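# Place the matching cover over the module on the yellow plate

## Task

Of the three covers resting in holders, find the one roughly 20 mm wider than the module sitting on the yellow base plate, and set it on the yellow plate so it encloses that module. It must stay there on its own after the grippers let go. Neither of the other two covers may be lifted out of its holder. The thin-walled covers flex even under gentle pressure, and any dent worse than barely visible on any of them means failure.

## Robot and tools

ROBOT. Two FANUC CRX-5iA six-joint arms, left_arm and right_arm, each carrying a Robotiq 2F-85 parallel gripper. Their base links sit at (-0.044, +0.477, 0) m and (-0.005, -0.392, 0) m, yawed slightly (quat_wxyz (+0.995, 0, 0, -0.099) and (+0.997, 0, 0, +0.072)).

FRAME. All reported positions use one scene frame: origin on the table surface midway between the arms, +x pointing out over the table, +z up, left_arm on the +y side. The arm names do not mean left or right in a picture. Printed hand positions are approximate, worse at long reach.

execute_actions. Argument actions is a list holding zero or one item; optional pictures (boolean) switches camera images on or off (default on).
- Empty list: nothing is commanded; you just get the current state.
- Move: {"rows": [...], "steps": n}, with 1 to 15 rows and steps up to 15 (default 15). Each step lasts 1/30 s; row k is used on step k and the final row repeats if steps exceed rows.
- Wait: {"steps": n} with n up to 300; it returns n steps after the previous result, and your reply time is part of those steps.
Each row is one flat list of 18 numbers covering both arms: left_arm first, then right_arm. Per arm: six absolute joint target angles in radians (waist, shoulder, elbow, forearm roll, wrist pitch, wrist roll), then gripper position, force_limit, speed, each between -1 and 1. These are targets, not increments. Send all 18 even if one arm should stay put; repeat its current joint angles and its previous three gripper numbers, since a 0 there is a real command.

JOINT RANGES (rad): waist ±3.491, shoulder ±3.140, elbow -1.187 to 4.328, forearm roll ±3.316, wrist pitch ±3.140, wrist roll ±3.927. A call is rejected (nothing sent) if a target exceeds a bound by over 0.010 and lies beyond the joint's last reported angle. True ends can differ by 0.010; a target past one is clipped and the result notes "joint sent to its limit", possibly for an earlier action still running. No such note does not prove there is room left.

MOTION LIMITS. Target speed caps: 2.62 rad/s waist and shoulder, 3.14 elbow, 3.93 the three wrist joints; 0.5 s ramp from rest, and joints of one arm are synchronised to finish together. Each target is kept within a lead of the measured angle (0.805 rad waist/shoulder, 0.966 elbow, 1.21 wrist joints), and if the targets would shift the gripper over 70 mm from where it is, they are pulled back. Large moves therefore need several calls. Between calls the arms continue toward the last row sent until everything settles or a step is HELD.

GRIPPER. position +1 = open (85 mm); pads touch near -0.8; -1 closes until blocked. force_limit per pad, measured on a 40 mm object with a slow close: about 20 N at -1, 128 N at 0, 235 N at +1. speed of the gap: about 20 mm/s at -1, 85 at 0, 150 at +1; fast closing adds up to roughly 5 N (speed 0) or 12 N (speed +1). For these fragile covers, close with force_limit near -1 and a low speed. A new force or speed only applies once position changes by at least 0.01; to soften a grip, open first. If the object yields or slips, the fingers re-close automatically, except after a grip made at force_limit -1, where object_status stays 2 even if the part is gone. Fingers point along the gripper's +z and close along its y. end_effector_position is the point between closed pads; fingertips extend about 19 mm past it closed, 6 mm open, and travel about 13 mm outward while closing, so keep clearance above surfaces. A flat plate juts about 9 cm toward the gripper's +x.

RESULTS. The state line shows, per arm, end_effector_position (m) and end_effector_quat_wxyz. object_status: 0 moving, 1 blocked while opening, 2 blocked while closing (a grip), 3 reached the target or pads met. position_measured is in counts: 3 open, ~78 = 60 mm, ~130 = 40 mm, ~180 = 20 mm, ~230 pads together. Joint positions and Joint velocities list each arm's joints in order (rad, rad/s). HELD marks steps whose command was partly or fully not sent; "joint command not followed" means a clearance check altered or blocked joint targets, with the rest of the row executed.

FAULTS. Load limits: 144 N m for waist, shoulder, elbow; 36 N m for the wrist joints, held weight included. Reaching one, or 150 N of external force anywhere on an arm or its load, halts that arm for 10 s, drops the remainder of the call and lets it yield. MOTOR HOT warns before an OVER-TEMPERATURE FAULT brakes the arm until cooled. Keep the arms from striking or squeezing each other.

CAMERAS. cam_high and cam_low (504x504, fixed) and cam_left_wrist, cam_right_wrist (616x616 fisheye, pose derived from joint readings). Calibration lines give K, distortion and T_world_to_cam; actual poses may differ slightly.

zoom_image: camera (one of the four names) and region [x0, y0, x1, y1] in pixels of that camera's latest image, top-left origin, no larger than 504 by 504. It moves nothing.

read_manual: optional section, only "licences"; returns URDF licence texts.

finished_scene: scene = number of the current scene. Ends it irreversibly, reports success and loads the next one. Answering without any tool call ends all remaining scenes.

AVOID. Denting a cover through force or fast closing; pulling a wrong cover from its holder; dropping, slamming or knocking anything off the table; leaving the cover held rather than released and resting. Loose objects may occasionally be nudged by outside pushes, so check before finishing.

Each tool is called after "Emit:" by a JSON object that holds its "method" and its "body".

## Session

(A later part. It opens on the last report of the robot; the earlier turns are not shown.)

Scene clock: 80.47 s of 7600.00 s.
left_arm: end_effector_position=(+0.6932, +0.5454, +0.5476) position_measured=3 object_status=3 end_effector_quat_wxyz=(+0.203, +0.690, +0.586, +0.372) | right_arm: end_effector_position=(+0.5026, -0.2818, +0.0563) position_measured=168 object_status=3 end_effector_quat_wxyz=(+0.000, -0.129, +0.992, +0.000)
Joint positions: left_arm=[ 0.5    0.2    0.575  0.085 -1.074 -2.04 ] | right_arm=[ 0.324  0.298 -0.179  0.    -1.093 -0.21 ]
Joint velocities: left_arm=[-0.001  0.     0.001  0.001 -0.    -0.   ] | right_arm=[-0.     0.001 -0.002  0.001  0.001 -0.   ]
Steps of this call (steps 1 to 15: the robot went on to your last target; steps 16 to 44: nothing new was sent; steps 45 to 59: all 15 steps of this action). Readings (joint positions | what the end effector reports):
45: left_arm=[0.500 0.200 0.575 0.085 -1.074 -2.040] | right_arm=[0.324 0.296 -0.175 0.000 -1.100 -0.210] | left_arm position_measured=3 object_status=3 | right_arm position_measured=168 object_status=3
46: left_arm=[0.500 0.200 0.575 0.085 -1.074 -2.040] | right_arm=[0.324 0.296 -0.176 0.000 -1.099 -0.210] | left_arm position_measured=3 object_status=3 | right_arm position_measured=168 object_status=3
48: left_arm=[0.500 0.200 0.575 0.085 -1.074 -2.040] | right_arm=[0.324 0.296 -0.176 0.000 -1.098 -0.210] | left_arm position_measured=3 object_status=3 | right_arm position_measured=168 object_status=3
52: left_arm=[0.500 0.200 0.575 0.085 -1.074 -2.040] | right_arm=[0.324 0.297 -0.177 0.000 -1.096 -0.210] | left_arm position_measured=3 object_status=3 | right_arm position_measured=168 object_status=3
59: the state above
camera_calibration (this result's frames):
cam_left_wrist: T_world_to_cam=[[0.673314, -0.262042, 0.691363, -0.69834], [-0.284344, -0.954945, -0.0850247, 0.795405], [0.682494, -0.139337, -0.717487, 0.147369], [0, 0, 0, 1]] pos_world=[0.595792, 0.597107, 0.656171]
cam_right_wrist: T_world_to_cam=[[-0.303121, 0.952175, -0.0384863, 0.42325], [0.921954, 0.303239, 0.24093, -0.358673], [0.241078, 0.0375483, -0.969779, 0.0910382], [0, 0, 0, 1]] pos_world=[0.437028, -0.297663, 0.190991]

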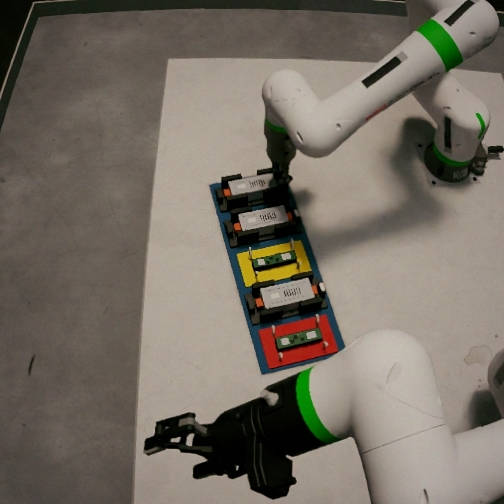

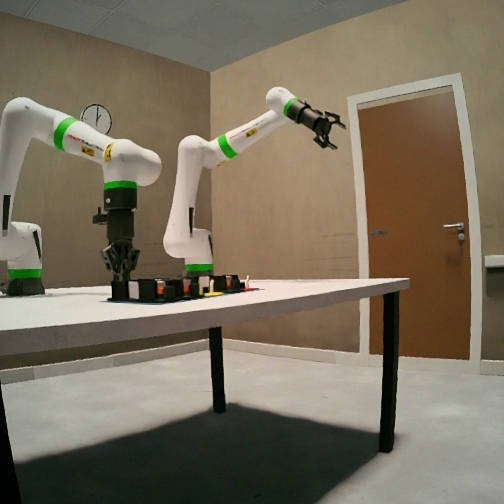

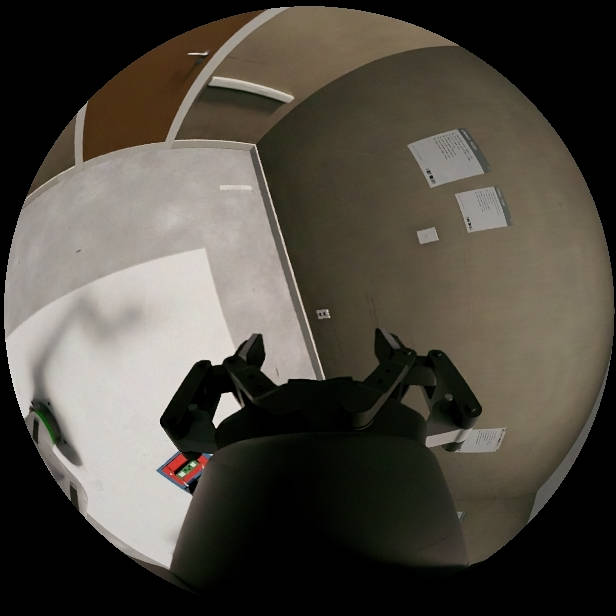

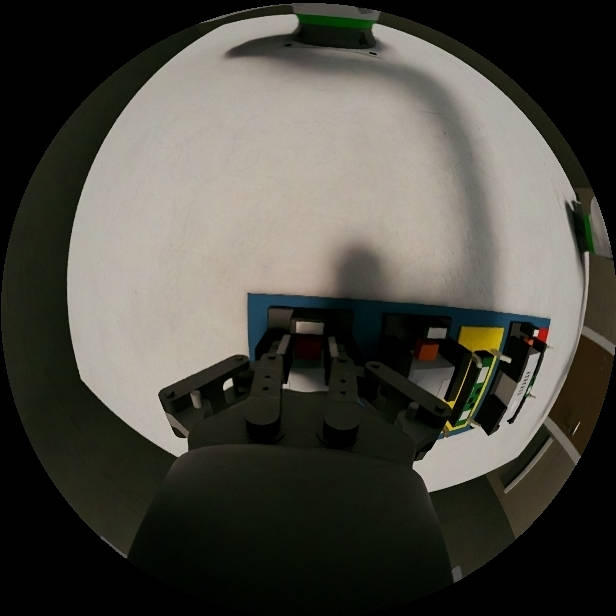

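Emit:
{"method": "execute_actions", "body": {"actions": [{"rows":[[0.5,0.2,0.575,0.085,-1.074,-2.04,1,0,0,0.3243,0.3006,-0.1812,0,-1.089,-0.21,-0.3,0.3,0],[0.5,0.2,0.575,0.085,-1.074,-2.04,1,0,0,0.3243,0.3006,-0.1812,0,-1.089,-0.21,-0.3,0.3,0],[0.5,0.2,0.575,0.085,-1.074,-2.04,1,0,0,0.3243,0.3006,-0.1812,0,-1.089,-0.21,-0.3,0.3,0],[0.5,0.2,0.575,0.085,-1.074,-2.04,1,0,0,0.3243,0.3027,-0.1837,0,-1.0845,-0.21,-0.3,0.3,0],[0.5,0.2,0.575,0.085,-1.074,-2.04,1,0,0,0.3243,0.3027,-0.1837,0,-1.0845,-0.21,-0.3,0.3,0],[0.5,0.2,0.575,0.085,-1.074,-2.04,1,0,0,0.3243,0.3027,-0.1837,0,-1.0845,-0.21,-0.3,0.3,0],[0.5,0.2,0.575,0.085,-1.074,-2.04,1,0,0,0.3243,0.3047,-0.1861,0,-1.08,-0.21,-0.3,0.3,0],[0.5,0.2,0.575,0.085,-1.074,-2.04,1,0,0,0.3243,0.3047,-0.1861,0,-1.08,-0.21,-0.3,0.3,0],[0.5,0.2,0.575,0.085,-1.074,-2.04,1,0,0,0.3243,0.3047,-0.1861,0,-1.08,-0.21,-0.3,0.3,0],[0.5,0.2,0.575,0.085,-1.074,-2.04,1,0,0,0.3243,0.3068,-0.1885,0,-1.0754,-0.21,-0.3,0.3,0],[0.5,0.2,0.575,0.085,-1.074,-2.04,1,0,0,0.3243,0.3068,-0.1885,0,-1.0754,-0.21,-0.3,0.3,0],[0.5,0.2,0.575,0.085,-1.074,-2.04,1,0,0,0.3243,0.3089,-0.191,0,-1.0709,-0.21,-0.3,0.3,0]],"steps":15}]}}

Emit:
{"method": "zoom_image", "body": {"camera": "cam_right_wrist", "region": [250, 290, 380, 410]}}

Emit:
{"method": "zoom_image", "body": {"camera": "cam_low", "region": [90, 230, 210, 310]}}

Scene clock: 82.93 s of 7600.00 s.
left_arm: end_effector_position=(+0.6932, +0.5454, +0.5476) position_measured=3 object_status=3 end_effector_quat_wxyz=(+0.203, +0.690, +0.586, +0.372) | right_arm: end_effector_position=(+0.5022, -0.2820, +0.0466) position_measured=168 object_status=3 end_effector_quat_wxyz=(+0.000, -0.129, +0.992, +0.000)
Joint positions: left_arm=[ 0.5    0.2    0.575  0.085 -1.074 -2.04 ] | right_arm=[ 0.324  0.309 -0.191 -0.    -1.071 -0.21 ]
Joint velocities: left_arm=[ 0.    -0.     0.     0.    -0.    -0.001] | right_arm=[ 0.     0.004 -0.005  0.     0.009 -0.   ]
Steps of this call (steps 1 to 15: the robot went on to your last target; steps 16 to 59: nothing new was sent; steps 60 to 74: all 15 steps of this action). Readings (joint positions | what the end effector reports):
60: left_arm=[0.500 0.200 0.575 0.085 -1.074 -2.040] | right_arm=[0.324 0.299 -0.179 0.000 -1.093 -0.210] | left_arm position_measured=3 object_status=3 | right_arm position_measured=168 object_status=3
61: left_arm=[0.500 0.200 0.575 0.085 -1.074 -2.040] | right_arm=[0.324 0.300 -0.180 0.000 -1.091 -0.210] | left_arm position_measured=3 object_status=3 | right_arm position_measured=168 object_status=3
63: left_arm=[0.500 0.200 0.575 0.085 -1.074 -2.040] | right_arm=[0.324 0.301 -0.181 0.000 -1.089 -0.210] | left_arm position_measured=3 object_status=3 | right_arm position_measured=168 object_status=3
67: left_arm=[0.500 0.200 0.575 0.085 -1.074 -2.040] | right_arm=[0.324 0.304 -0.185 0.000 -1.082 -0.210] | left_arm position_measured=3 object_status=3 | right_arm position_measured=168 object_status=3
74: the state above
camera_calibration (this result's frames):
cam_left_wrist: T_world_to_cam=[[0.673314, -0.262042, 0.691363, -0.69834], [-0.284344, -0.954945, -0.0850246, 0.795405], [0.682493, -0.139337, -0.717487, 0.147369], [0, 0, 0, 1]] pos_world=[0.595792, 0.597107, 0.656171]
cam_right_wrist: T_world_to_cam=[[-0.30306, 0.952197, -0.0384011, 0.422916], [0.921941, 0.303153, 0.241086, -0.355942], [0.241203, 0.03766, -0.969744, 0.0817372], [0, 0, 0, 1]] pos_world=[0.436612, -0.297872, 0.181317]

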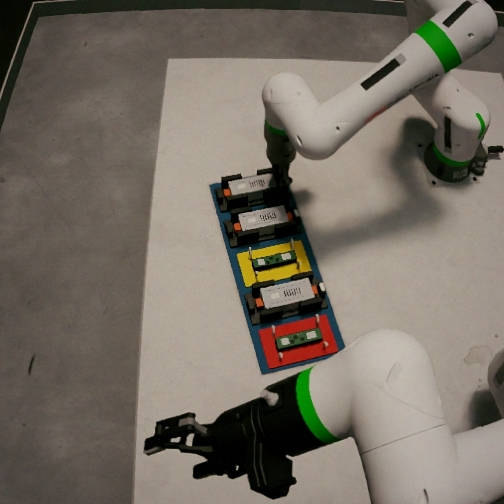

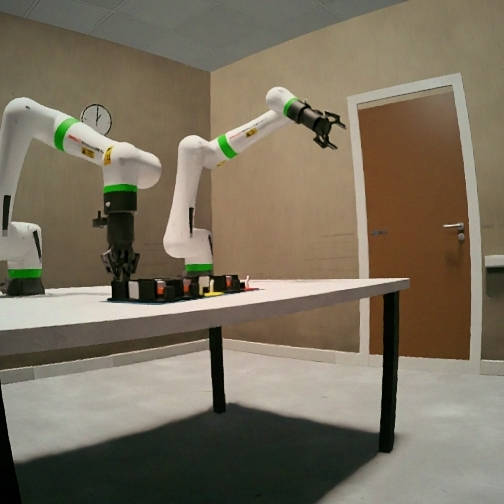

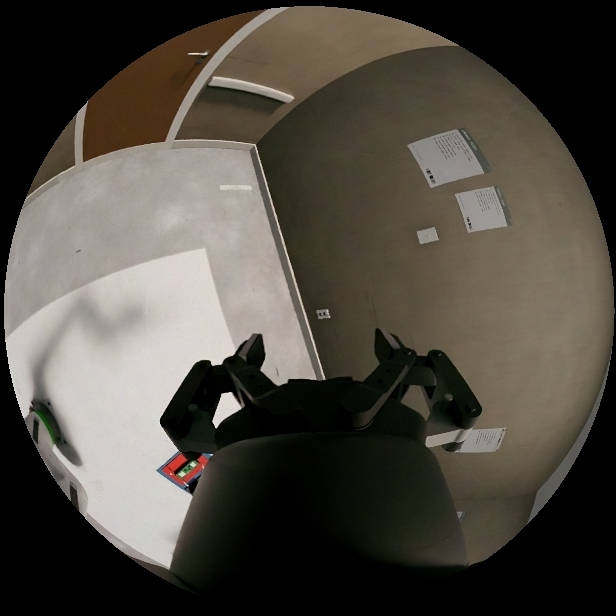

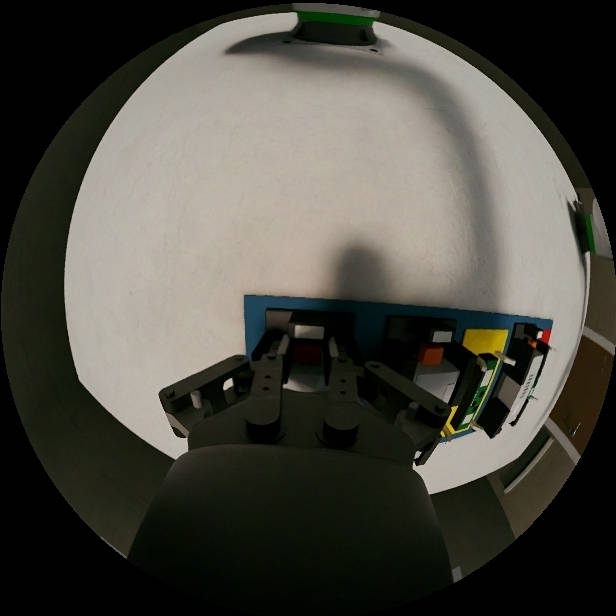

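Region (250, 290, 380, 410) of cam_right_wrist's 616x616 image, scaled by 3.877, with more detail than that image has; it fills the top 465 rows of this view, and the rest is white.

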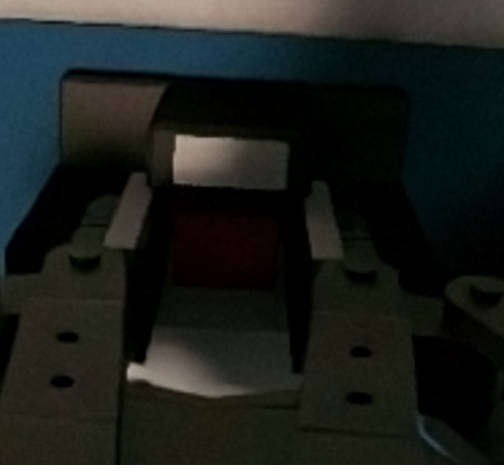

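Region (90, 230, 210, 310) of cam_low's 504x504 image, scaled by 4.200, with more detail than that image has.

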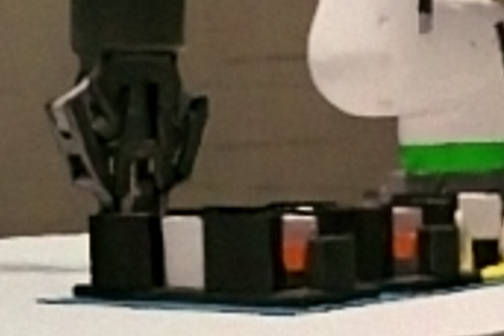

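Emit:
{"method": "execute_actions", "body": {"actions": [{"rows":[[0.5,0.2,0.575,0.085,-1.074,-2.04,1,0,0,0.3243,0.3099,-0.1922,0,-1.0687,-0.21,-1,0.4,-1]],"steps":15}], "pictures": false}}

Emit:
{"method": "execute_actions", "body": {"actions": [{"steps":10}]}}

Emit:
{"method": "zoom_image", "body": {"camera": "cam_right_wrist", "region": [250, 290, 380, 410]}}

Scene clock: 87.00 s of 7600.00 s.
left_arm: end_effector_position=(+0.6932, +0.5454, +0.5476) position_measured=3 object_status=3 end_effector_quat_wxyz=(+0.203, +0.690, +0.586, +0.372) | right_arm: end_effector_position=(+0.5019, -0.2822, +0.0452) position_measured=187 object_status=0 end_effector_quat_wxyz=(-0.000, -0.128, +0.992, -0.000)
Joint positions: left_arm=[ 0.5    0.2    0.575  0.085 -1.074 -2.04 ] | right_arm=[ 0.324  0.31  -0.192 -0.    -1.069 -0.21 ]
Joint velocities: left_arm=[ 0.    -0.    -0.    -0.    -0.001 -0.   ] | right_arm=[ 0.001 -0.002  0.    -0.    -0.    -0.001]
Steps of this call (steps 1 to 15: the robot went on to your last target; steps 16 to 90: nothing new was sent; then 0.57 s passed at rest; steps 91 to 105: all 15 steps of this action). Readings (joint positions | what the end effector reports):
91: left_arm=[0.500 0.200 0.575 0.085 -1.074 -2.040] | right_arm=[0.324 0.309 -0.191 0.000 -1.071 -0.210] | left_arm position_measured=3 object_status=3 | right_arm position_measured=168 object_status=0
92: left_arm=[0.500 0.200 0.575 0.085 -1.074 -2.040] | right_arm=[0.324 0.310 -0.192 0.000 -1.069 -0.210] | left_arm position_measured=3 object_status=3 | right_arm position_measured=169 object_status=0
94: left_arm=[0.500 0.200 0.575 0.085 -1.074 -2.040] | right_arm=[0.324 0.310 -0.192 0.000 -1.069 -0.210] | left_arm position_measured=3 object_status=3 | right_arm position_measured=171 object_status=0
98: left_arm=[0.500 0.200 0.575 0.085 -1.074 -2.040] | right_arm=[0.324 0.310 -0.192 0.001 -1.069 -0.210] | left_arm position_measured=3 object_status=3 | right_arm position_measured=177 object_status=0
105: the state above

Scene clock: 87.33 s of 7600.00 s.
left_arm: end_effector_position=(+0.6932, +0.5454, +0.5476) position_measured=3 object_status=3 end_effector_quat_wxyz=(+0.203, +0.690, +0.586, +0.372) | right_arm: end_effector_position=(+0.5020, -0.2821, +0.0453) position_measured=196 object_status=0 end_effector_quat_wxyz=(-0.000, -0.129, +0.992, +0.000)
Joint positions: left_arm=[ 0.5    0.2    0.575  0.085 -1.074 -2.04 ] | right_arm=[ 0.324  0.31  -0.192 -0.    -1.069 -0.21 ]
Joint velocities: left_arm=[ 0.    -0.     0.001  0.    -0.001  0.   ] | right_arm=[ 0.001 -0.     0.001 -0.    -0.001 -0.002]
Steps of this call (steps 1 to 10: the robot went on to your last target). Readings (joint positions | what the end effector reports):
1: left_arm=[0.500 0.200 0.575 0.085 -1.074 -2.040] | right_arm=[0.324 0.310 -0.192 -0.000 -1.069 -0.210] | left_arm position_measured=3 object_status=3 | right_arm position_measured=188 object_status=0
2: left_arm=[0.500 0.200 0.575 0.085 -1.074 -2.040] | right_arm=[0.324 0.310 -0.192 -0.000 -1.069 -0.210] | left_arm position_measured=3 object_status=3 | right_arm position_measured=189 object_status=0
4: left_arm=[0.500 0.200 0.575 0.085 -1.074 -2.040] | right_arm=[0.324 0.310 -0.192 -0.000 -1.069 -0.210] | left_arm position_measured=3 object_status=3 | right_arm position_measured=191 object_status=0
8: left_arm=[0.500 0.200 0.575 0.085 -1.074 -2.040] | right_arm=[0.324 0.310 -0.192 -0.000 -1.069 -0.210] | left_arm position_measured=3 object_status=3 | right_arm position_measured=195 object_status=0
10: the state above
camera_calibration (this result's frames):
cam_left_wrist: T_world_to_cam=[[0.673314, -0.262042, 0.691363, -0.69834], [-0.284344, -0.954945, -0.0850247, 0.795405], [0.682493, -0.139337, -0.717487, 0.147369], [0, 0, 0, 1]] pos_world=[0.595792, 0.597107, 0.656171]
cam_right_wrist: T_world_to_cam=[[-0.303076, 0.952193, -0.0383972, 0.422867], [0.922035, 0.303183, 0.24069, -0.355451], [0.240824, 0.0375436, -0.969842, 0.0807392], [0, 0, 0, 1]] pos_world=[0.436455, -0.297916, 0.180094]

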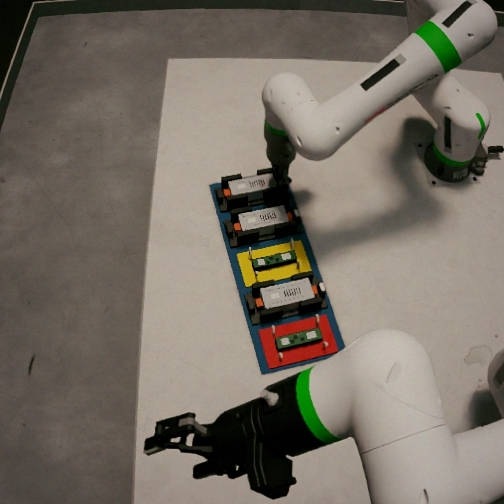

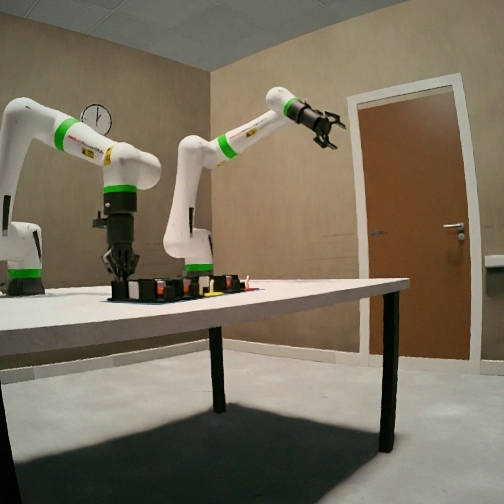

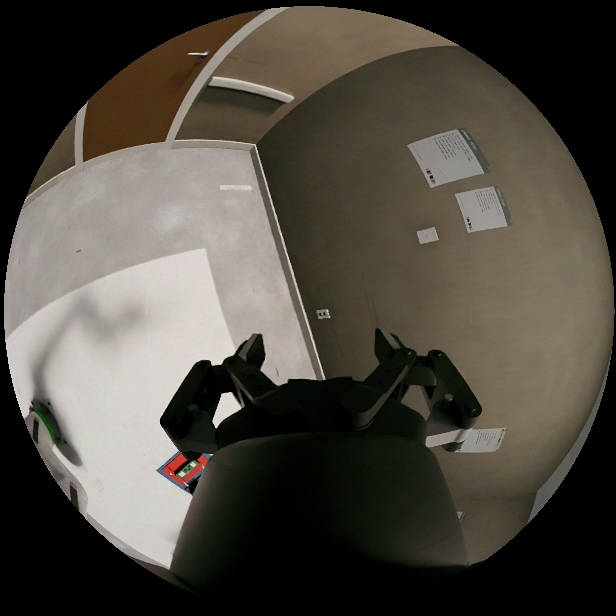

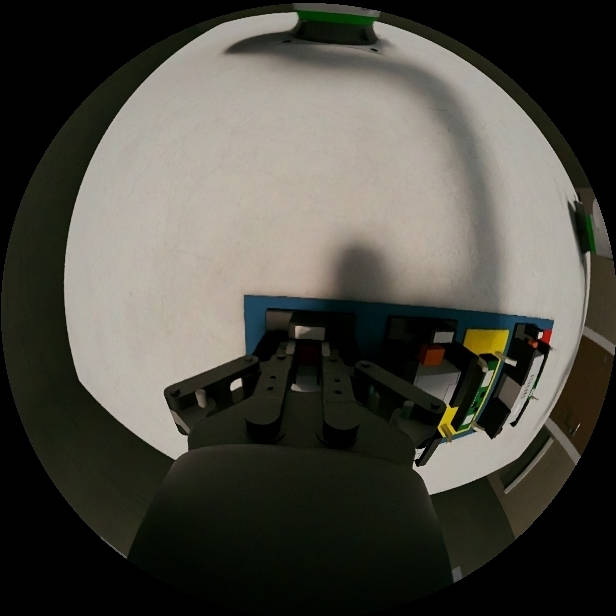

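Region (250, 290, 380, 410) of cam_right_wrist's 616x616 image, scaled by 3.877, with more detail than that image has; it fills the top 465 rows of this view, and the rest is white.

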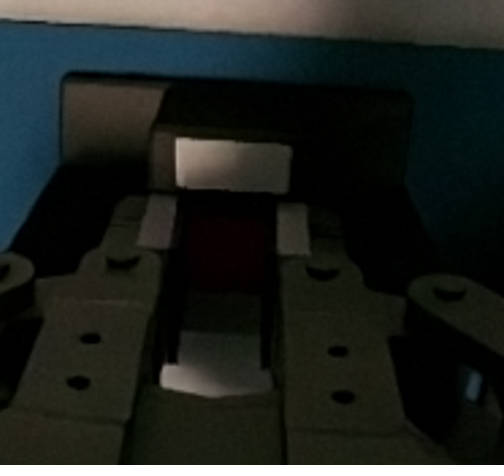

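Emit:
{"method": "execute_actions", "body": {"actions": [{"steps":15}]}}

Emit:
{"method": "zoom_image", "body": {"camera": "cam_right_wrist", "region": [250, 290, 380, 410]}}

Scene clock: 88.03 s of 7600.00 s.
left_arm: end_effector_position=(+0.6932, +0.5454, +0.5476) position_measured=3 object_status=3 end_effector_quat_wxyz=(+0.203, +0.690, +0.586, +0.372) | right_arm: end_effector_position=(+0.5020, -0.2821, +0.0454) position_measured=198 object_status=2 end_effector_quat_wxyz=(+0.000, -0.129, +0.992, +0.000)
Joint positions: left_arm=[ 0.5    0.2    0.575  0.085 -1.074 -2.04 ] | right_arm=[ 0.324  0.31  -0.192 -0.    -1.069 -0.21 ]
Joint velocities: left_arm=[-0.001 -0.     0.     0.    -0.    -0.   ] | right_arm=[ 0.     0.     0.     0.    -0.     0.002]
Steps of this call (steps 1 to 15: the robot went on to your last target; steps 16 to 21: nothing new was sent). Readings (joint positions | what the end effector reports):
1: left_arm=[0.500 0.200 0.575 0.085 -1.074 -2.040] | right_arm=[0.324 0.310 -0.192 -0.000 -1.069 -0.210] | left_arm position_measured=3 object_status=3 | right_arm position_measured=197 object_status=0
2: left_arm=[0.500 0.200 0.575 0.085 -1.074 -2.040] | right_arm=[0.324 0.310 -0.192 -0.000 -1.069 -0.210] | left_arm position_measured=3 object_status=3 | right_arm position_measured=198 object_status=0
4: left_arm=[0.500 0.200 0.575 0.085 -1.074 -2.040] | right_arm=[0.324 0.310 -0.192 -0.000 -1.069 -0.210] | left_arm position_measured=3 object_status=3 | right_arm position_measured=198 object_status=0
8: left_arm=[0.500 0.200 0.575 0.085 -1.074 -2.040] | right_arm=[0.324 0.310 -0.192 -0.000 -1.069 -0.210] | left_arm position_measured=3 object_status=3 | right_arm position_measured=198 object_status=2
21: the state above
All arms were judged still, so your last target was given up. Only a new action makes them travel on or press farther. Fingers that are still opening or closing keep moving.
camera_calibration (this result's frames):
cam_left_wrist: T_world_to_cam=[[0.673314, -0.262042, 0.691363, -0.69834], [-0.284344, -0.954945, -0.0850244, 0.795405], [0.682493, -0.139337, -0.717487, 0.147369], [0, 0, 0, 1]] pos_world=[0.595792, 0.597107, 0.656171]
cam_right_wrist: T_world_to_cam=[[-0.303097, 0.952184, -0.0384349, 0.422888], [0.922012, 0.303211, 0.240742, -0.355472], [0.240885, 0.0375309, -0.969828, 0.0807254], [0, 0, 0, 1]] pos_world=[0.436481, -0.297914, 0.180121]

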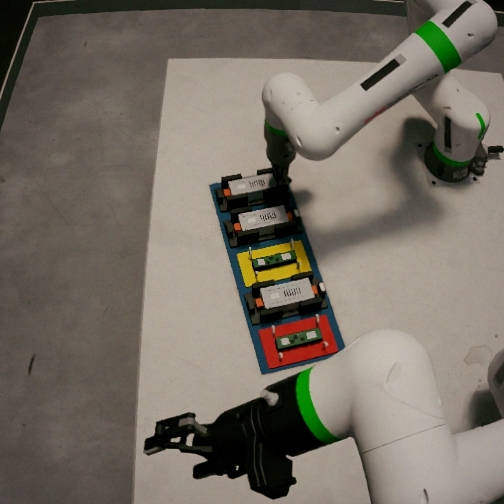

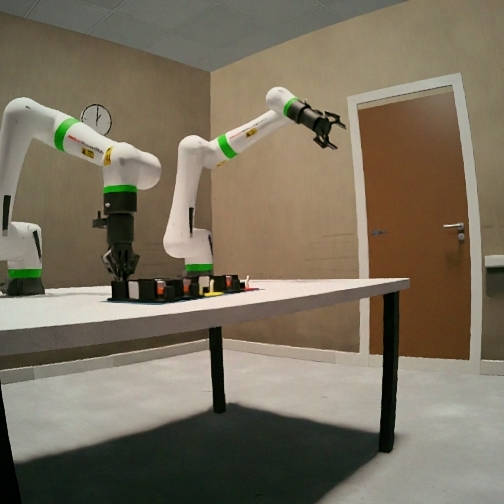

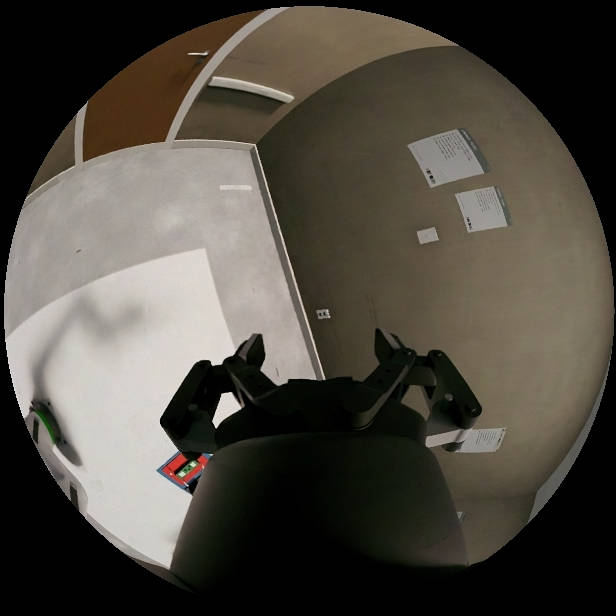

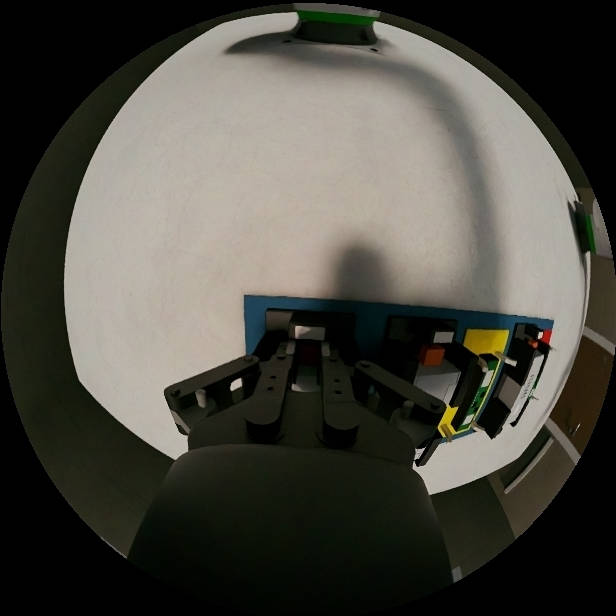

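Region (250, 290, 380, 410) of cam_right_wrist's 616x616 image, scaled by 3.877, with more detail than that image has; it fills the top 465 rows of this view, and the rest is white.

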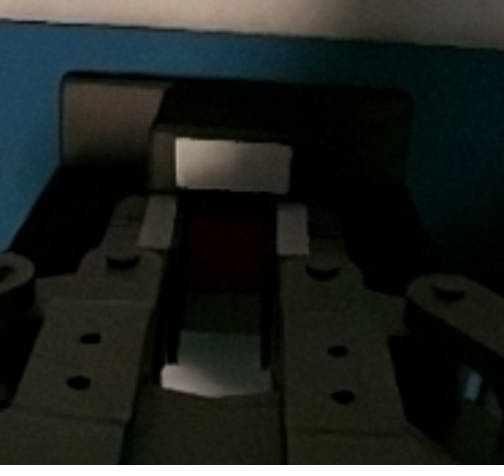

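Emit:
{"method": "execute_actions", "body": {"actions": [{"rows":[[0.5,0.2,0.575,0.085,-1.074,-2.04,1,0,0,0.3243,0.3068,-0.1885,0,-1.0755,-0.21,-1,0.4,-1],[0.5,0.2,0.575,0.085,-1.074,-2.04,1,0,0,0.3243,0.3068,-0.1885,0,-1.0755,-0.21,-1,0.4,-1],[0.5,0.2,0.575,0.085,-1.074,-2.04,1,0,0,0.3243,0.3068,-0.1885,0,-1.0755,-0.21,-1,0.4,-1],[0.5,0.2,0.575,0.085,-1.074,-2.04,1,0,0,0.3243,0.3026,-0.1836,0,-1.0845,-0.21,-1,0.4,-1],[0.5,0.2,0.575,0.085,-1.074,-2.04,1,0,0,0.3243,0.3026,-0.1836,0,-1.0845,-0.21,-1,0.4,-1],[0.5,0.2,0.575,0.085,-1.074,-2.04,1,0,0,0.3243,0.3026,-0.1836,0,-1.0845,-0.21,-1,0.4,-1],[0.5,0.2,0.575,0.085,-1.074,-2.04,1,0,0,0.3243,0.2985,-0.1788,0,-1.0935,-0.21,-1,0.4,-1],[0.5,0.2,0.575,0.085,-1.074,-2.04,1,0,0,0.3243,0.2985,-0.1788,0,-1.0935,-0.21,-1,0.4,-1],[0.5,0.2,0.575,0.085,-1.074,-2.04,1,0,0,0.3243,0.2985,-0.1788,0,-1.0935,-0.21,-1,0.4,-1],[0.5,0.2,0.575,0.085,-1.074,-2.04,1,0,0,0.3243,0.2933,-0.1727,0,-1.1048,-0.21,-1,0.4,-1]],"steps":15}]}}

Emit:
{"method": "zoom_image", "body": {"camera": "cam_low", "region": [90, 230, 210, 310]}}

Scene clock: 99.63 s of 7600.00 s.
left_arm: end_effector_position=(+0.6932, +0.5454, +0.5476) position_measured=3 object_status=3 end_effector_quat_wxyz=(+0.203, +0.690, +0.586, +0.372) | right_arm: end_effector_position=(+0.5032, -0.2803, +0.0471) position_measured=199 object_status=2 end_effector_quat_wxyz=(+0.001, -0.128, +0.992, +0.002)
Joint positions: left_arm=[ 0.5    0.2    0.575  0.085 -1.074 -2.04 ] | right_arm=[ 0.324  0.309 -0.188 -0.003 -1.07  -0.21 ]
Joint velocities: left_arm=[ 0.001 -0.001 -0.     0.    -0.001 -0.   ] | right_arm=[ 0.001  0.    -0.    -0.    -0.    -0.   ]
FORCE FAULT: contact force on the right arm reached its limit, and that arm stopped for 10 seconds. The contact can be on any part of that arm, not only on its tool. That arm's remaining commands of this call were not run. That arm holds still and accepts commands again. Move the arm away from the contact; if what it grips holds it there, let go first. Pushing or pulling that hard again can fault the arm again.
The stop of the right arm began at step 48 of this call (marked STOPPED below). From that step on that arm followed nothing that you had sent. 10 of its steps, steps kept back included, did not run and will not run. Nothing is kept back now, and the robot has no last target.
Steps of this call (steps 1 to 42: nothing new was sent; steps 43 to 57: all 15 steps of this action; steps 58 to 348: the stop continued). Readings (joint positions | what the end effector reports):
43: left_arm=[0.500 0.200 0.575 0.085 -1.074 -2.040] | right_arm=[0.324 0.310 -0.192 -0.000 -1.069 -0.210] | left_arm position_measured=3 object_status=3 | right_arm position_measured=198 object_status=2
44: left_arm=[0.500 0.200 0.575 0.085 -1.074 -2.040] | right_arm=[0.324 0.309 -0.190 -0.000 -1.072 -0.210] | left_arm position_measured=3 object_status=3 | right_arm position_measured=198 object_status=2
46: left_arm=[0.500 0.200 0.575 0.085 -1.074 -2.040] | right_arm=[0.324 0.308 -0.189 -0.000 -1.075 -0.210] | left_arm position_measured=3 object_status=3 | right_arm position_measured=198 object_status=2
48: left_arm=[0.500 0.200 0.575 0.085 -1.074 -2.040] | right_arm=[0.324 0.309 -0.188 -0.003 -1.070 -0.210] | left_arm position_measured=3 object_status=3 | right_arm position_measured=199 object_status=2 STOPPED (the right arm)
50: left_arm=[0.500 0.200 0.575 0.085 -1.074 -2.040] | right_arm=[0.324 0.309 -0.188 -0.003 -1.070 -0.210] | left_arm position_measured=3 object_status=3 | right_arm position_measured=199 object_status=2
348: the state above
camera_calibration (this result's frames):
cam_left_wrist: T_world_to_cam=[[0.673314, -0.262042, 0.691363, -0.69834], [-0.284344, -0.954945, -0.0850246, 0.795405], [0.682493, -0.139337, -0.717487, 0.147369], [0, 0, 0, 1]] pos_world=[0.595792, 0.597107, 0.656171]
cam_right_wrist: T_world_to_cam=[[-0.301622, 0.952789, -0.0348995, 0.42092], [0.921885, 0.300786, 0.244246, -0.358316], [0.243212, 0.0414968, -0.969085, 0.0819282], [0, 0, 0, 1]] pos_world=[0.437359, -0.296671, 0.181603]

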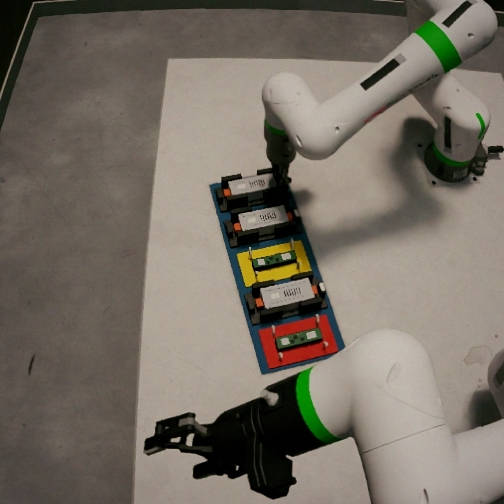

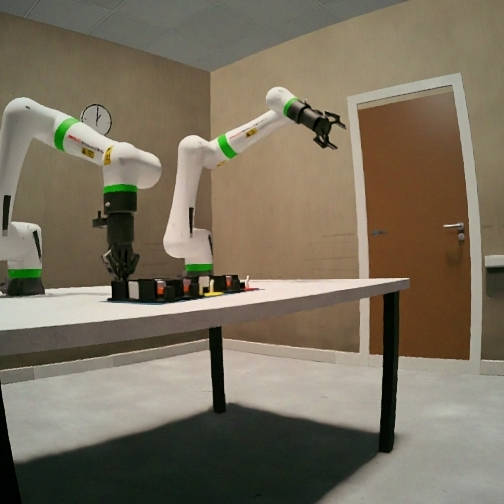

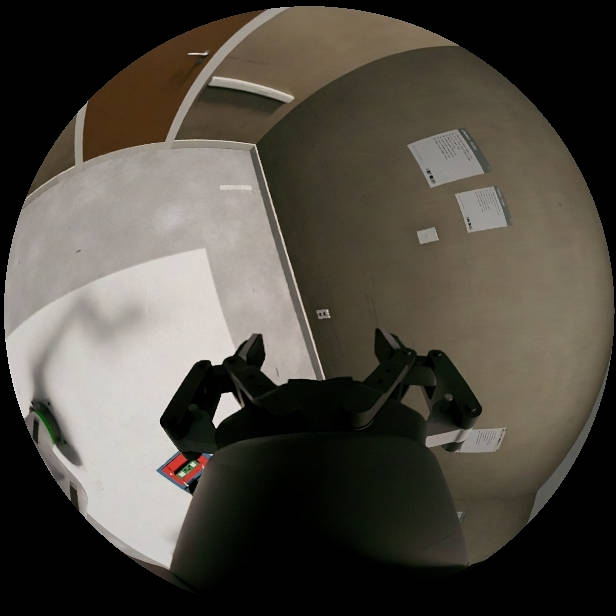

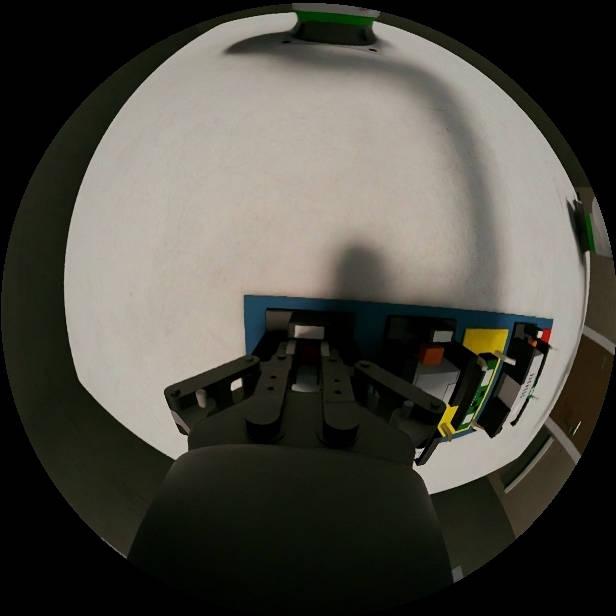

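Region (90, 230, 210, 310) of cam_low's 504x504 image, scaled by 4.200, with more detail than that image has.

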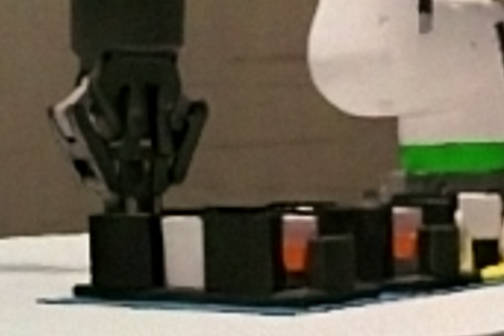

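Emit:
{"method": "execute_actions", "body": {"actions": [{"rows":[[0.5,0.2,0.575,0.085,-1.074,-2.04,1,0,0,0.324,0.309,-0.188,0,-1.070,-0.21,-0.3,0,0]],"steps":15}]}}

Emit:
{"method": "zoom_image", "body": {"camera": "cam_right_wrist", "region": [250, 290, 380, 410]}}

Scene clock: 102.40 s of 7600.00 s.
left_arm: end_effector_position=(+0.6932, +0.5454, +0.5476) position_measured=3 object_status=3 end_effector_quat_wxyz=(+0.203, +0.690, +0.586, +0.372) | right_arm: end_effector_position=(+0.5037, -0.2811, +0.0475) position_measured=170 object_status=1 end_effector_quat_wxyz=(+0.002, -0.128, +0.992, +0.001)
Joint positions: left_arm=[ 0.5    0.2    0.575  0.085 -1.074 -2.04 ] | right_arm=[ 0.324  0.309 -0.188 -0.    -1.07  -0.21 ]
Joint velocities: left_arm=[ 0.     0.     0.    -0.     0.001 -0.   ] | right_arm=[ 0.     0.     0.     0.002 -0.    -0.001]
Steps of this call (steps 1 to 68: nothing new was sent; steps 69 to 83: all 15 steps of this action). Readings (joint positions | what the end effector reports):
69: left_arm=[0.500 0.200 0.575 0.085 -1.074 -2.040] | right_arm=[0.324 0.309 -0.188 -0.003 -1.070 -0.210] | left_arm position_measured=3 object_status=3 | right_arm position_measured=199 object_status=0
70: left_arm=[0.500 0.200 0.575 0.085 -1.074 -2.040] | right_arm=[0.324 0.309 -0.188 -0.002 -1.070 -0.210] | left_arm position_measured=3 object_status=3 | right_arm position_measured=198 object_status=0
72: left_arm=[0.500 0.200 0.575 0.085 -1.074 -2.040] | right_arm=[0.324 0.309 -0.188 -0.000 -1.070 -0.210] | left_arm position_measured=3 object_status=3 | right_arm position_measured=187 object_status=0
76: left_arm=[0.500 0.200 0.575 0.085 -1.074 -2.040] | right_arm=[0.324 0.309 -0.188 -0.000 -1.070 -0.210] | left_arm position_measured=3 object_status=3 | right_arm position_measured=170 object_status=0
83: the state above
camera_calibration (this result's frames):
cam_left_wrist: T_world_to_cam=[[0.673314, -0.262042, 0.691363, -0.69834], [-0.284344, -0.954945, -0.0850247, 0.795405], [0.682493, -0.139337, -0.717487, 0.147369], [0, 0, 0, 1]] pos_world=[0.595792, 0.597107, 0.656171]
cam_right_wrist: T_world_to_cam=[[-0.302806, 0.952313, -0.037534, 0.422442], [0.921188, 0.302554, 0.244692, -0.357836], [0.244379, 0.0395183, -0.968874, 0.0811366], [0, 0, 0, 1]] pos_world=[0.437724, -0.297239, 0.182027]

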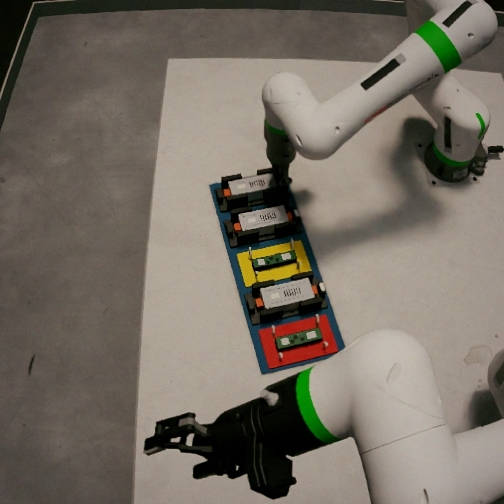

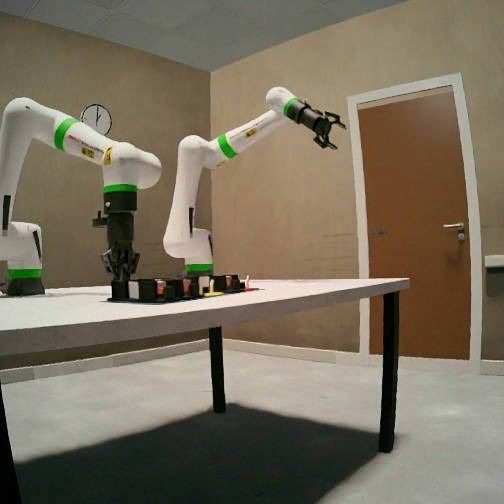

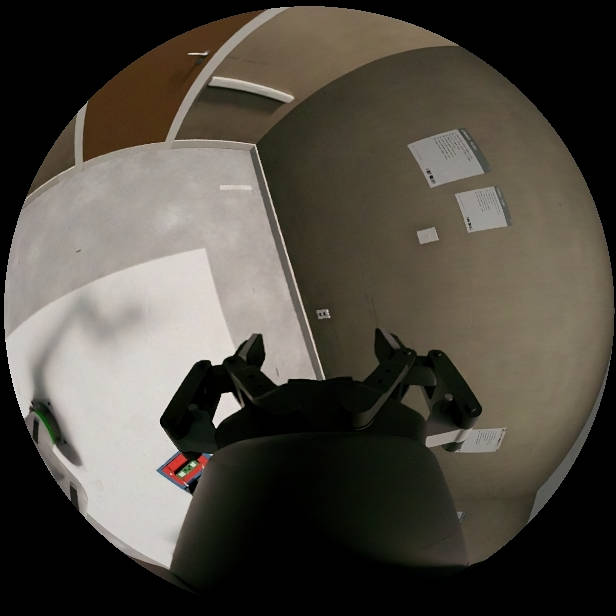

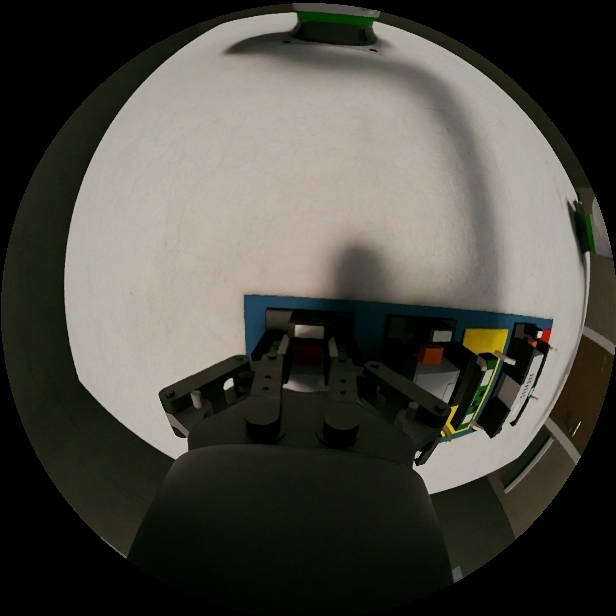

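Region (250, 290, 380, 410) of cam_right_wrist's 616x616 image, scaled by 3.877, with more detail than that image has; it fills the top 465 rows of this view, and the rest is white.

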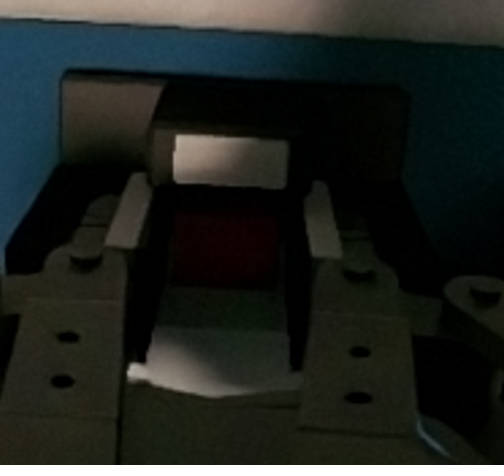

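Emit:
{"method": "execute_actions", "body": {"actions": [{"rows":[[0.5,0.2,0.575,0.085,-1.074,-2.04,1,0,0,0.326,0.312,-0.186,0,-1.068,-0.212,-1,-0.6,-1]],"steps":15}], "pictures": false}}

Emit:
{"method": "execute_actions", "body": {"actions": [{"steps":35}]}}

Emit:
{"method": "zoom_image", "body": {"camera": "cam_right_wrist", "region": [250, 290, 380, 410]}}

Scene clock: 104.97 s of 7600.00 s.
left_arm: end_effector_position=(+0.6932, +0.5454, +0.5476) position_measured=3 object_status=3 end_effector_quat_wxyz=(+0.203, +0.690, +0.586, +0.372) | right_arm: end_effector_position=(+0.5047, -0.2799, +0.0465) position_measured=188 object_status=0 end_effector_quat_wxyz=(+0.002, -0.128, +0.992, +0.001)
Joint positions: left_arm=[ 0.5    0.2    0.575  0.085 -1.074 -2.04 ] | right_arm=[ 0.326  0.312 -0.186  0.    -1.068 -0.212]
Joint velocities: left_arm=[-0.001 -0.    -0.002 -0.001  0.     0.   ] | right_arm=[ 0.001  0.     0.    -0.002  0.     0.001]
Steps of this call (steps 1 to 15: the robot went on to your last target; steps 16 to 62: nothing new was sent; steps 63 to 77: all 15 steps of this action). Readings (joint positions | what the end effector reports):
63: left_arm=[0.500 0.200 0.575 0.085 -1.074 -2.040] | right_arm=[0.324 0.309 -0.188 0.000 -1.070 -0.210] | left_arm position_measured=3 object_status=3 | right_arm position_measured=170 object_status=0
64: left_arm=[0.500 0.200 0.575 0.085 -1.074 -2.040] | right_arm=[0.325 0.311 -0.188 0.000 -1.069 -0.211] | left_arm position_measured=3 object_status=3 | right_arm position_measured=170 object_status=0
66: left_arm=[0.500 0.200 0.575 0.085 -1.074 -2.040] | right_arm=[0.325 0.312 -0.187 0.001 -1.069 -0.212] | left_arm position_measured=3 object_status=3 | right_arm position_measured=173 object_status=0
70: left_arm=[0.500 0.200 0.575 0.085 -1.074 -2.040] | right_arm=[0.325 0.312 -0.186 0.000 -1.068 -0.212] | left_arm position_measured=3 object_status=3 | right_arm position_measured=179 object_status=0
77: the state above

Scene clock: 106.13 s of 7600.00 s.
left_arm: end_effector_position=(+0.6932, +0.5454, +0.5476) position_measured=3 object_status=3 end_effector_quat_wxyz=(+0.203, +0.690, +0.586, +0.372) | right_arm: end_effector_position=(+0.5047, -0.2798, +0.0466) position_measured=190 object_status=2 end_effector_quat_wxyz=(+0.002, -0.128, +0.992, +0.001)
Joint positions: left_arm=[ 0.5    0.2    0.575  0.085 -1.074 -2.04 ] | right_arm=[ 0.326  0.312 -0.186 -0.    -1.068 -0.212]
Joint velocities: left_arm=[ 0.     0.    -0.     0.001  0.002 -0.   ] | right_arm=[ 0. -0.  0. -0. -0.  0.]
Steps of this call (steps 1 to 15: the robot went on to your last target; steps 16 to 35: nothing new was sent). Readings (joint positions | what the end effector reports):
1: left_arm=[0.500 0.200 0.575 0.085 -1.074 -2.040] | right_arm=[0.326 0.312 -0.186 0.000 -1.068 -0.212] | left_arm position_measured=3 object_status=3 | right_arm position_measured=190 object_status=0
2: left_arm=[0.500 0.200 0.575 0.085 -1.074 -2.040] | right_arm=[0.326 0.312 -0.186 0.000 -1.068 -0.212] | left_arm position_measured=3 object_status=3 | right_arm position_measured=190 object_status=0
4: left_arm=[0.500 0.200 0.575 0.085 -1.074 -2.040] | right_arm=[0.326 0.312 -0.186 0.000 -1.068 -0.212] | left_arm position_measured=3 object_status=3 | right_arm position_measured=190 object_status=0
8: left_arm=[0.500 0.200 0.575 0.085 -1.074 -2.040] | right_arm=[0.326 0.312 -0.186 0.000 -1.068 -0.212] | left_arm position_measured=3 object_status=3 | right_arm position_measured=190 object_status=2
35: the state above
All arms were judged still, so your last target was given up. Only a new action makes them travel on or press farther. Fingers that are still opening or closing keep moving.
camera_calibration (this result's frames):
cam_left_wrist: T_world_to_cam=[[0.673314, -0.262042, 0.691363, -0.69834], [-0.284344, -0.954945, -0.0850246, 0.795405], [0.682493, -0.139337, -0.717487, 0.147369], [0, 0, 0, 1]] pos_world=[0.595792, 0.597107, 0.656171]
cam_right_wrist: T_world_to_cam=[[-0.302628, 0.952363, -0.0376843, 0.421345], [0.921066, 0.302391, 0.245352, -0.358933], [0.24506, 0.0395408, -0.968701, 0.0796291], [0, 0, 0, 1]] pos_world=[0.438598, -0.295884, 0.18108]

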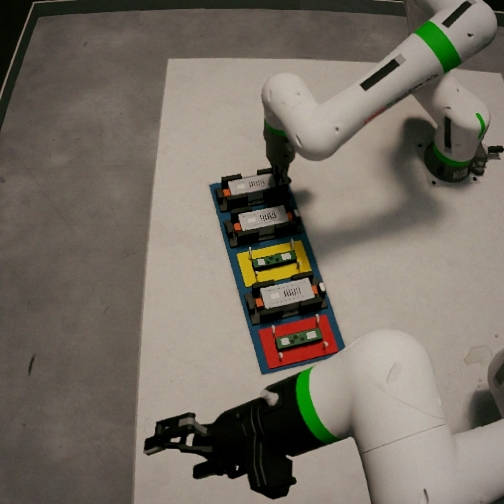

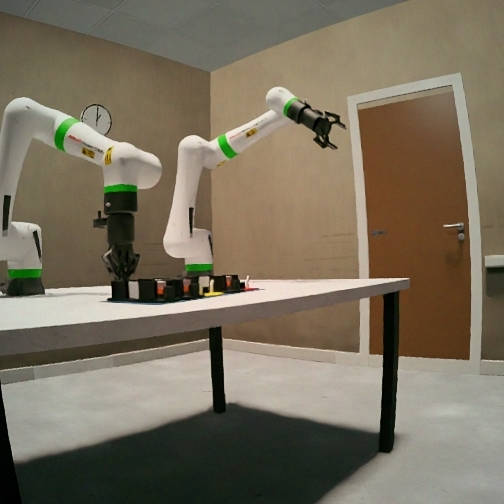

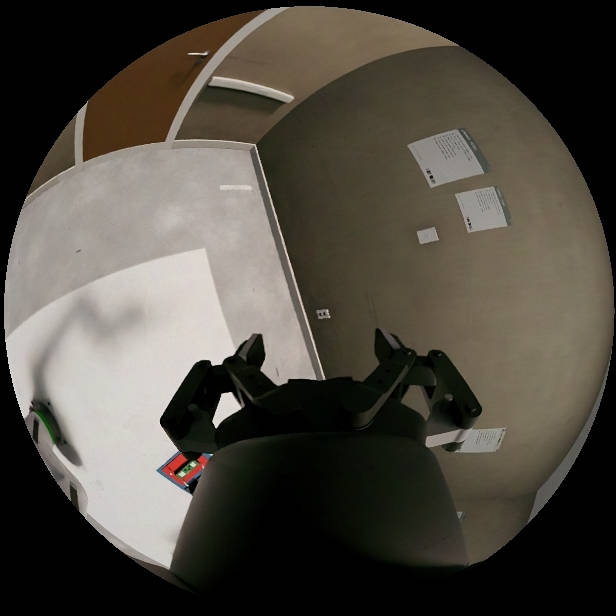

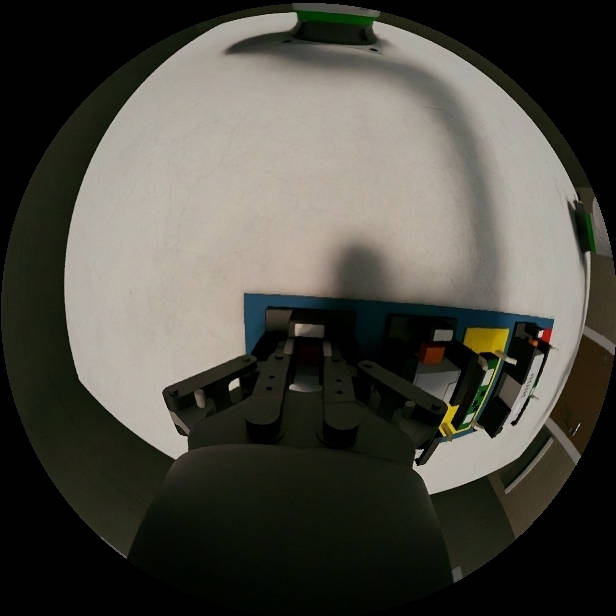

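Region (250, 290, 380, 410) of cam_right_wrist's 616x616 image, scaled by 3.877, with more detail than that image has; it fills the top 465 rows of this view, and the rest is white.

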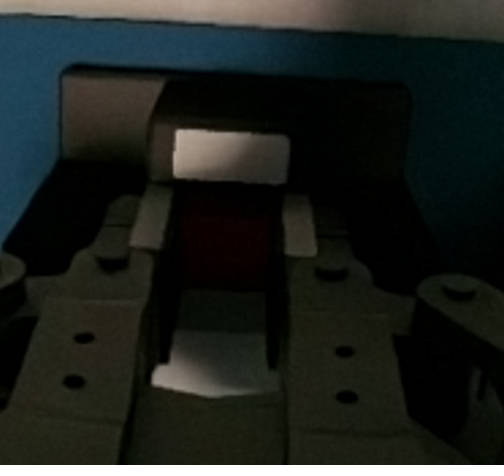

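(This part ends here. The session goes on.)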